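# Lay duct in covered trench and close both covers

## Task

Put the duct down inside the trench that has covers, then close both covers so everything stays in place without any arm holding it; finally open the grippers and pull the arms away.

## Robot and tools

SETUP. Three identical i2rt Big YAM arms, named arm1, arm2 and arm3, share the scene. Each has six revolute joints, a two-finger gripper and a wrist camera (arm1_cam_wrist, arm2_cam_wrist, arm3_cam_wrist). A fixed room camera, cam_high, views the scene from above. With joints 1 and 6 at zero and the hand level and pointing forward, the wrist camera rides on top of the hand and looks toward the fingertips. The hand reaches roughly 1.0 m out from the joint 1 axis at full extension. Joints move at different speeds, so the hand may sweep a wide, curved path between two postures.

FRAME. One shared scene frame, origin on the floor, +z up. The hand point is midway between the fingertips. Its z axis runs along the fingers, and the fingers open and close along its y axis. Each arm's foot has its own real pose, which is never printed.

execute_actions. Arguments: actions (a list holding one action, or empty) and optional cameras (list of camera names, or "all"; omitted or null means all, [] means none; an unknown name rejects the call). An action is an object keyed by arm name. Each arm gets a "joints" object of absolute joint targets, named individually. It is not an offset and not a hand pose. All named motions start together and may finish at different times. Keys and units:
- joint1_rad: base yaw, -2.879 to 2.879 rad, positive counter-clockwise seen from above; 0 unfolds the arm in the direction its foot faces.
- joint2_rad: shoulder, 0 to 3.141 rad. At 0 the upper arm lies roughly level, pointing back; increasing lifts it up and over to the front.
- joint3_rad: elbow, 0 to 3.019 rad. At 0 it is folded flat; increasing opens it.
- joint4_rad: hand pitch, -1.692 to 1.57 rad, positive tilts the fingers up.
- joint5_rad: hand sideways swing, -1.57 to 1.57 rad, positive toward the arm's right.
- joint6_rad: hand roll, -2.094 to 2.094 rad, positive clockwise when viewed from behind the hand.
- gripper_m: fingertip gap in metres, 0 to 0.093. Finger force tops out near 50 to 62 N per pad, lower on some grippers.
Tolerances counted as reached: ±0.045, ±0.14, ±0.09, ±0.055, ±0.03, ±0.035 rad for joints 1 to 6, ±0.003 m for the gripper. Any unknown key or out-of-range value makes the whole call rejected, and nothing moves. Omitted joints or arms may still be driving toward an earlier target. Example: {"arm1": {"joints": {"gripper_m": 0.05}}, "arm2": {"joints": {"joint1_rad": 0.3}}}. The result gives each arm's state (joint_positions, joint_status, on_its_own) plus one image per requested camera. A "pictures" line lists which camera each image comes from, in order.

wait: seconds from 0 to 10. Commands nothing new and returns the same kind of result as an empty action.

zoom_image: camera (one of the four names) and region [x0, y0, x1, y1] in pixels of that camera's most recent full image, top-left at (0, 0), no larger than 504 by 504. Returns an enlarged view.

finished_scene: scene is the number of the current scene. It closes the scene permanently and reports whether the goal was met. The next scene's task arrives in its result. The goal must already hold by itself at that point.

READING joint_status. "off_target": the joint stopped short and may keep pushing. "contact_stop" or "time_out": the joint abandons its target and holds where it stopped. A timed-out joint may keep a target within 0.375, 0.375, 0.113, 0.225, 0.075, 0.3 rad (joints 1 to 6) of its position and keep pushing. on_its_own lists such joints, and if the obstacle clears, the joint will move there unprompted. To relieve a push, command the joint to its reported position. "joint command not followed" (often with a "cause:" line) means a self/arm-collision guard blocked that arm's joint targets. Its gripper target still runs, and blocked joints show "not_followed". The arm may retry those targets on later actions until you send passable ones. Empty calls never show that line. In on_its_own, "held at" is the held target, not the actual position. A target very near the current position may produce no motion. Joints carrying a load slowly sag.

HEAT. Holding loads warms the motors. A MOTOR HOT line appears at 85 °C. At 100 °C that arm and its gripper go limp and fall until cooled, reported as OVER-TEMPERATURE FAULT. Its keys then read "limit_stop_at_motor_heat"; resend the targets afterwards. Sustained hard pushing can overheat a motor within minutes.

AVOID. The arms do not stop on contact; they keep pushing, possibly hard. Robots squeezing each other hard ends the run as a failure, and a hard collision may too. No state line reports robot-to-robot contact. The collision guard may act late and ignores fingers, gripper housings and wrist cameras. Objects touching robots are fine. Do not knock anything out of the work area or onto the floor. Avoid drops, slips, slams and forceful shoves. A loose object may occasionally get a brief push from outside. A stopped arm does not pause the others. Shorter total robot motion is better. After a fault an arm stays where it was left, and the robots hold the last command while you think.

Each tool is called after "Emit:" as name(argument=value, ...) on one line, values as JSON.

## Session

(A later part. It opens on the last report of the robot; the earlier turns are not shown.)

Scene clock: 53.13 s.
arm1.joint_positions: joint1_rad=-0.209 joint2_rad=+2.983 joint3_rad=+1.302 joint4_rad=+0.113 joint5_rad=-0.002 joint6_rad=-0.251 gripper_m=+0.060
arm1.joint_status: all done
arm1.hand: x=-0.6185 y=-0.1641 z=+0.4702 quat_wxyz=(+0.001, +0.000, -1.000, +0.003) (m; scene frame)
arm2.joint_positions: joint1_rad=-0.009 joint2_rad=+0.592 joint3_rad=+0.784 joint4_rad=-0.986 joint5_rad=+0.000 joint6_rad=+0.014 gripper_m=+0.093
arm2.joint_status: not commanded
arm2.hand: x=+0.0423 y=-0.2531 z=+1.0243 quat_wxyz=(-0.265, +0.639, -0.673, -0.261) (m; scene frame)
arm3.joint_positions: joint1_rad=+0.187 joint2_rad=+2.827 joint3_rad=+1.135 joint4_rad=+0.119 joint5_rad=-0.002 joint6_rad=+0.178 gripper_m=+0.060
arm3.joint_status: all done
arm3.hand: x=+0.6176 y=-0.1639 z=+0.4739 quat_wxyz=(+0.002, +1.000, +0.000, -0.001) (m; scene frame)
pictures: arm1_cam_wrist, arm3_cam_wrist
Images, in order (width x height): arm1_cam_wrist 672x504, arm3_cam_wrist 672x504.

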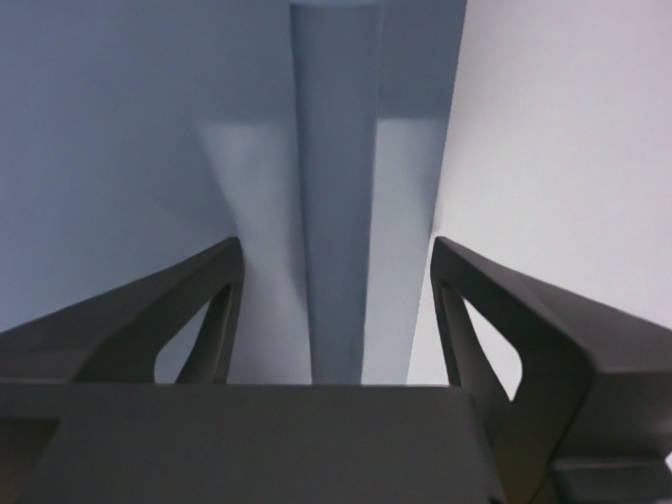

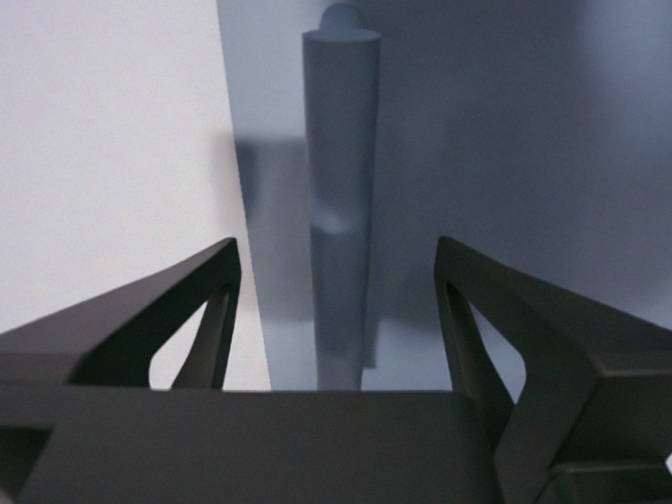

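Emit:
execute_actions(actions=[{"arm1":{"joints":{"joint2_rad":1.9,"joint3_rad":0.9,"joint4_rad":-0.4}},"arm3":{"joints":{"joint2_rad":1.8,"joint3_rad":0.8,"joint4_rad":-0.4}}}], cameras=["cam_high"])

Scene clock: 54.80 s.
arm1.joint_positions: joint1_rad=-0.209 joint2_rad=+1.895 joint3_rad=+0.904 joint4_rad=-0.390 joint5_rad=-0.002 joint6_rad=-0.251 gripper_m=+0.060
arm1.joint_status: all done
arm1.hand: x=-0.5223 y=-0.1853 z=+0.8790 quat_wxyz=(-0.090, +0.001, -0.996, +0.026) (m; scene frame)
arm2.joint_positions: joint1_rad=-0.009 joint2_rad=+0.592 joint3_rad=+0.784 joint4_rad=-0.986 joint5_rad=+0.000 joint6_rad=+0.014 gripper_m=+0.093
arm2.joint_status: not commanded
arm2.hand: x=+0.0423 y=-0.2531 z=+1.0243 quat_wxyz=(-0.265, +0.639, -0.673, -0.261) (m; scene frame)
arm3.joint_positions: joint1_rad=+0.187 joint2_rad=+1.804 joint3_rad=+0.801 joint4_rad=-0.390 joint5_rad=-0.002 joint6_rad=+0.178 gripper_m=+0.060
arm3.joint_status: all done
arm3.hand: x=+0.5519 y=-0.1751 z=+0.8353 quat_wxyz=(+0.018, +0.996, +0.000, -0.089) (m; scene frame)
pictures: cam_high
Images, in order (width x height): cam_high 672x504.

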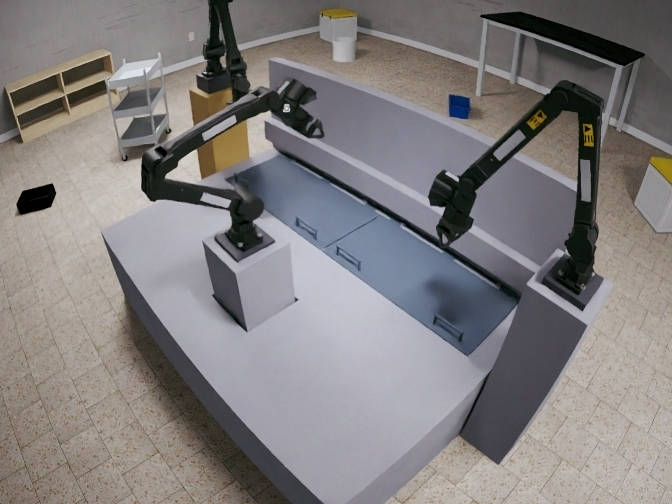

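Emit:
finished_scene(scene=1)

The scene is finished: the task was done.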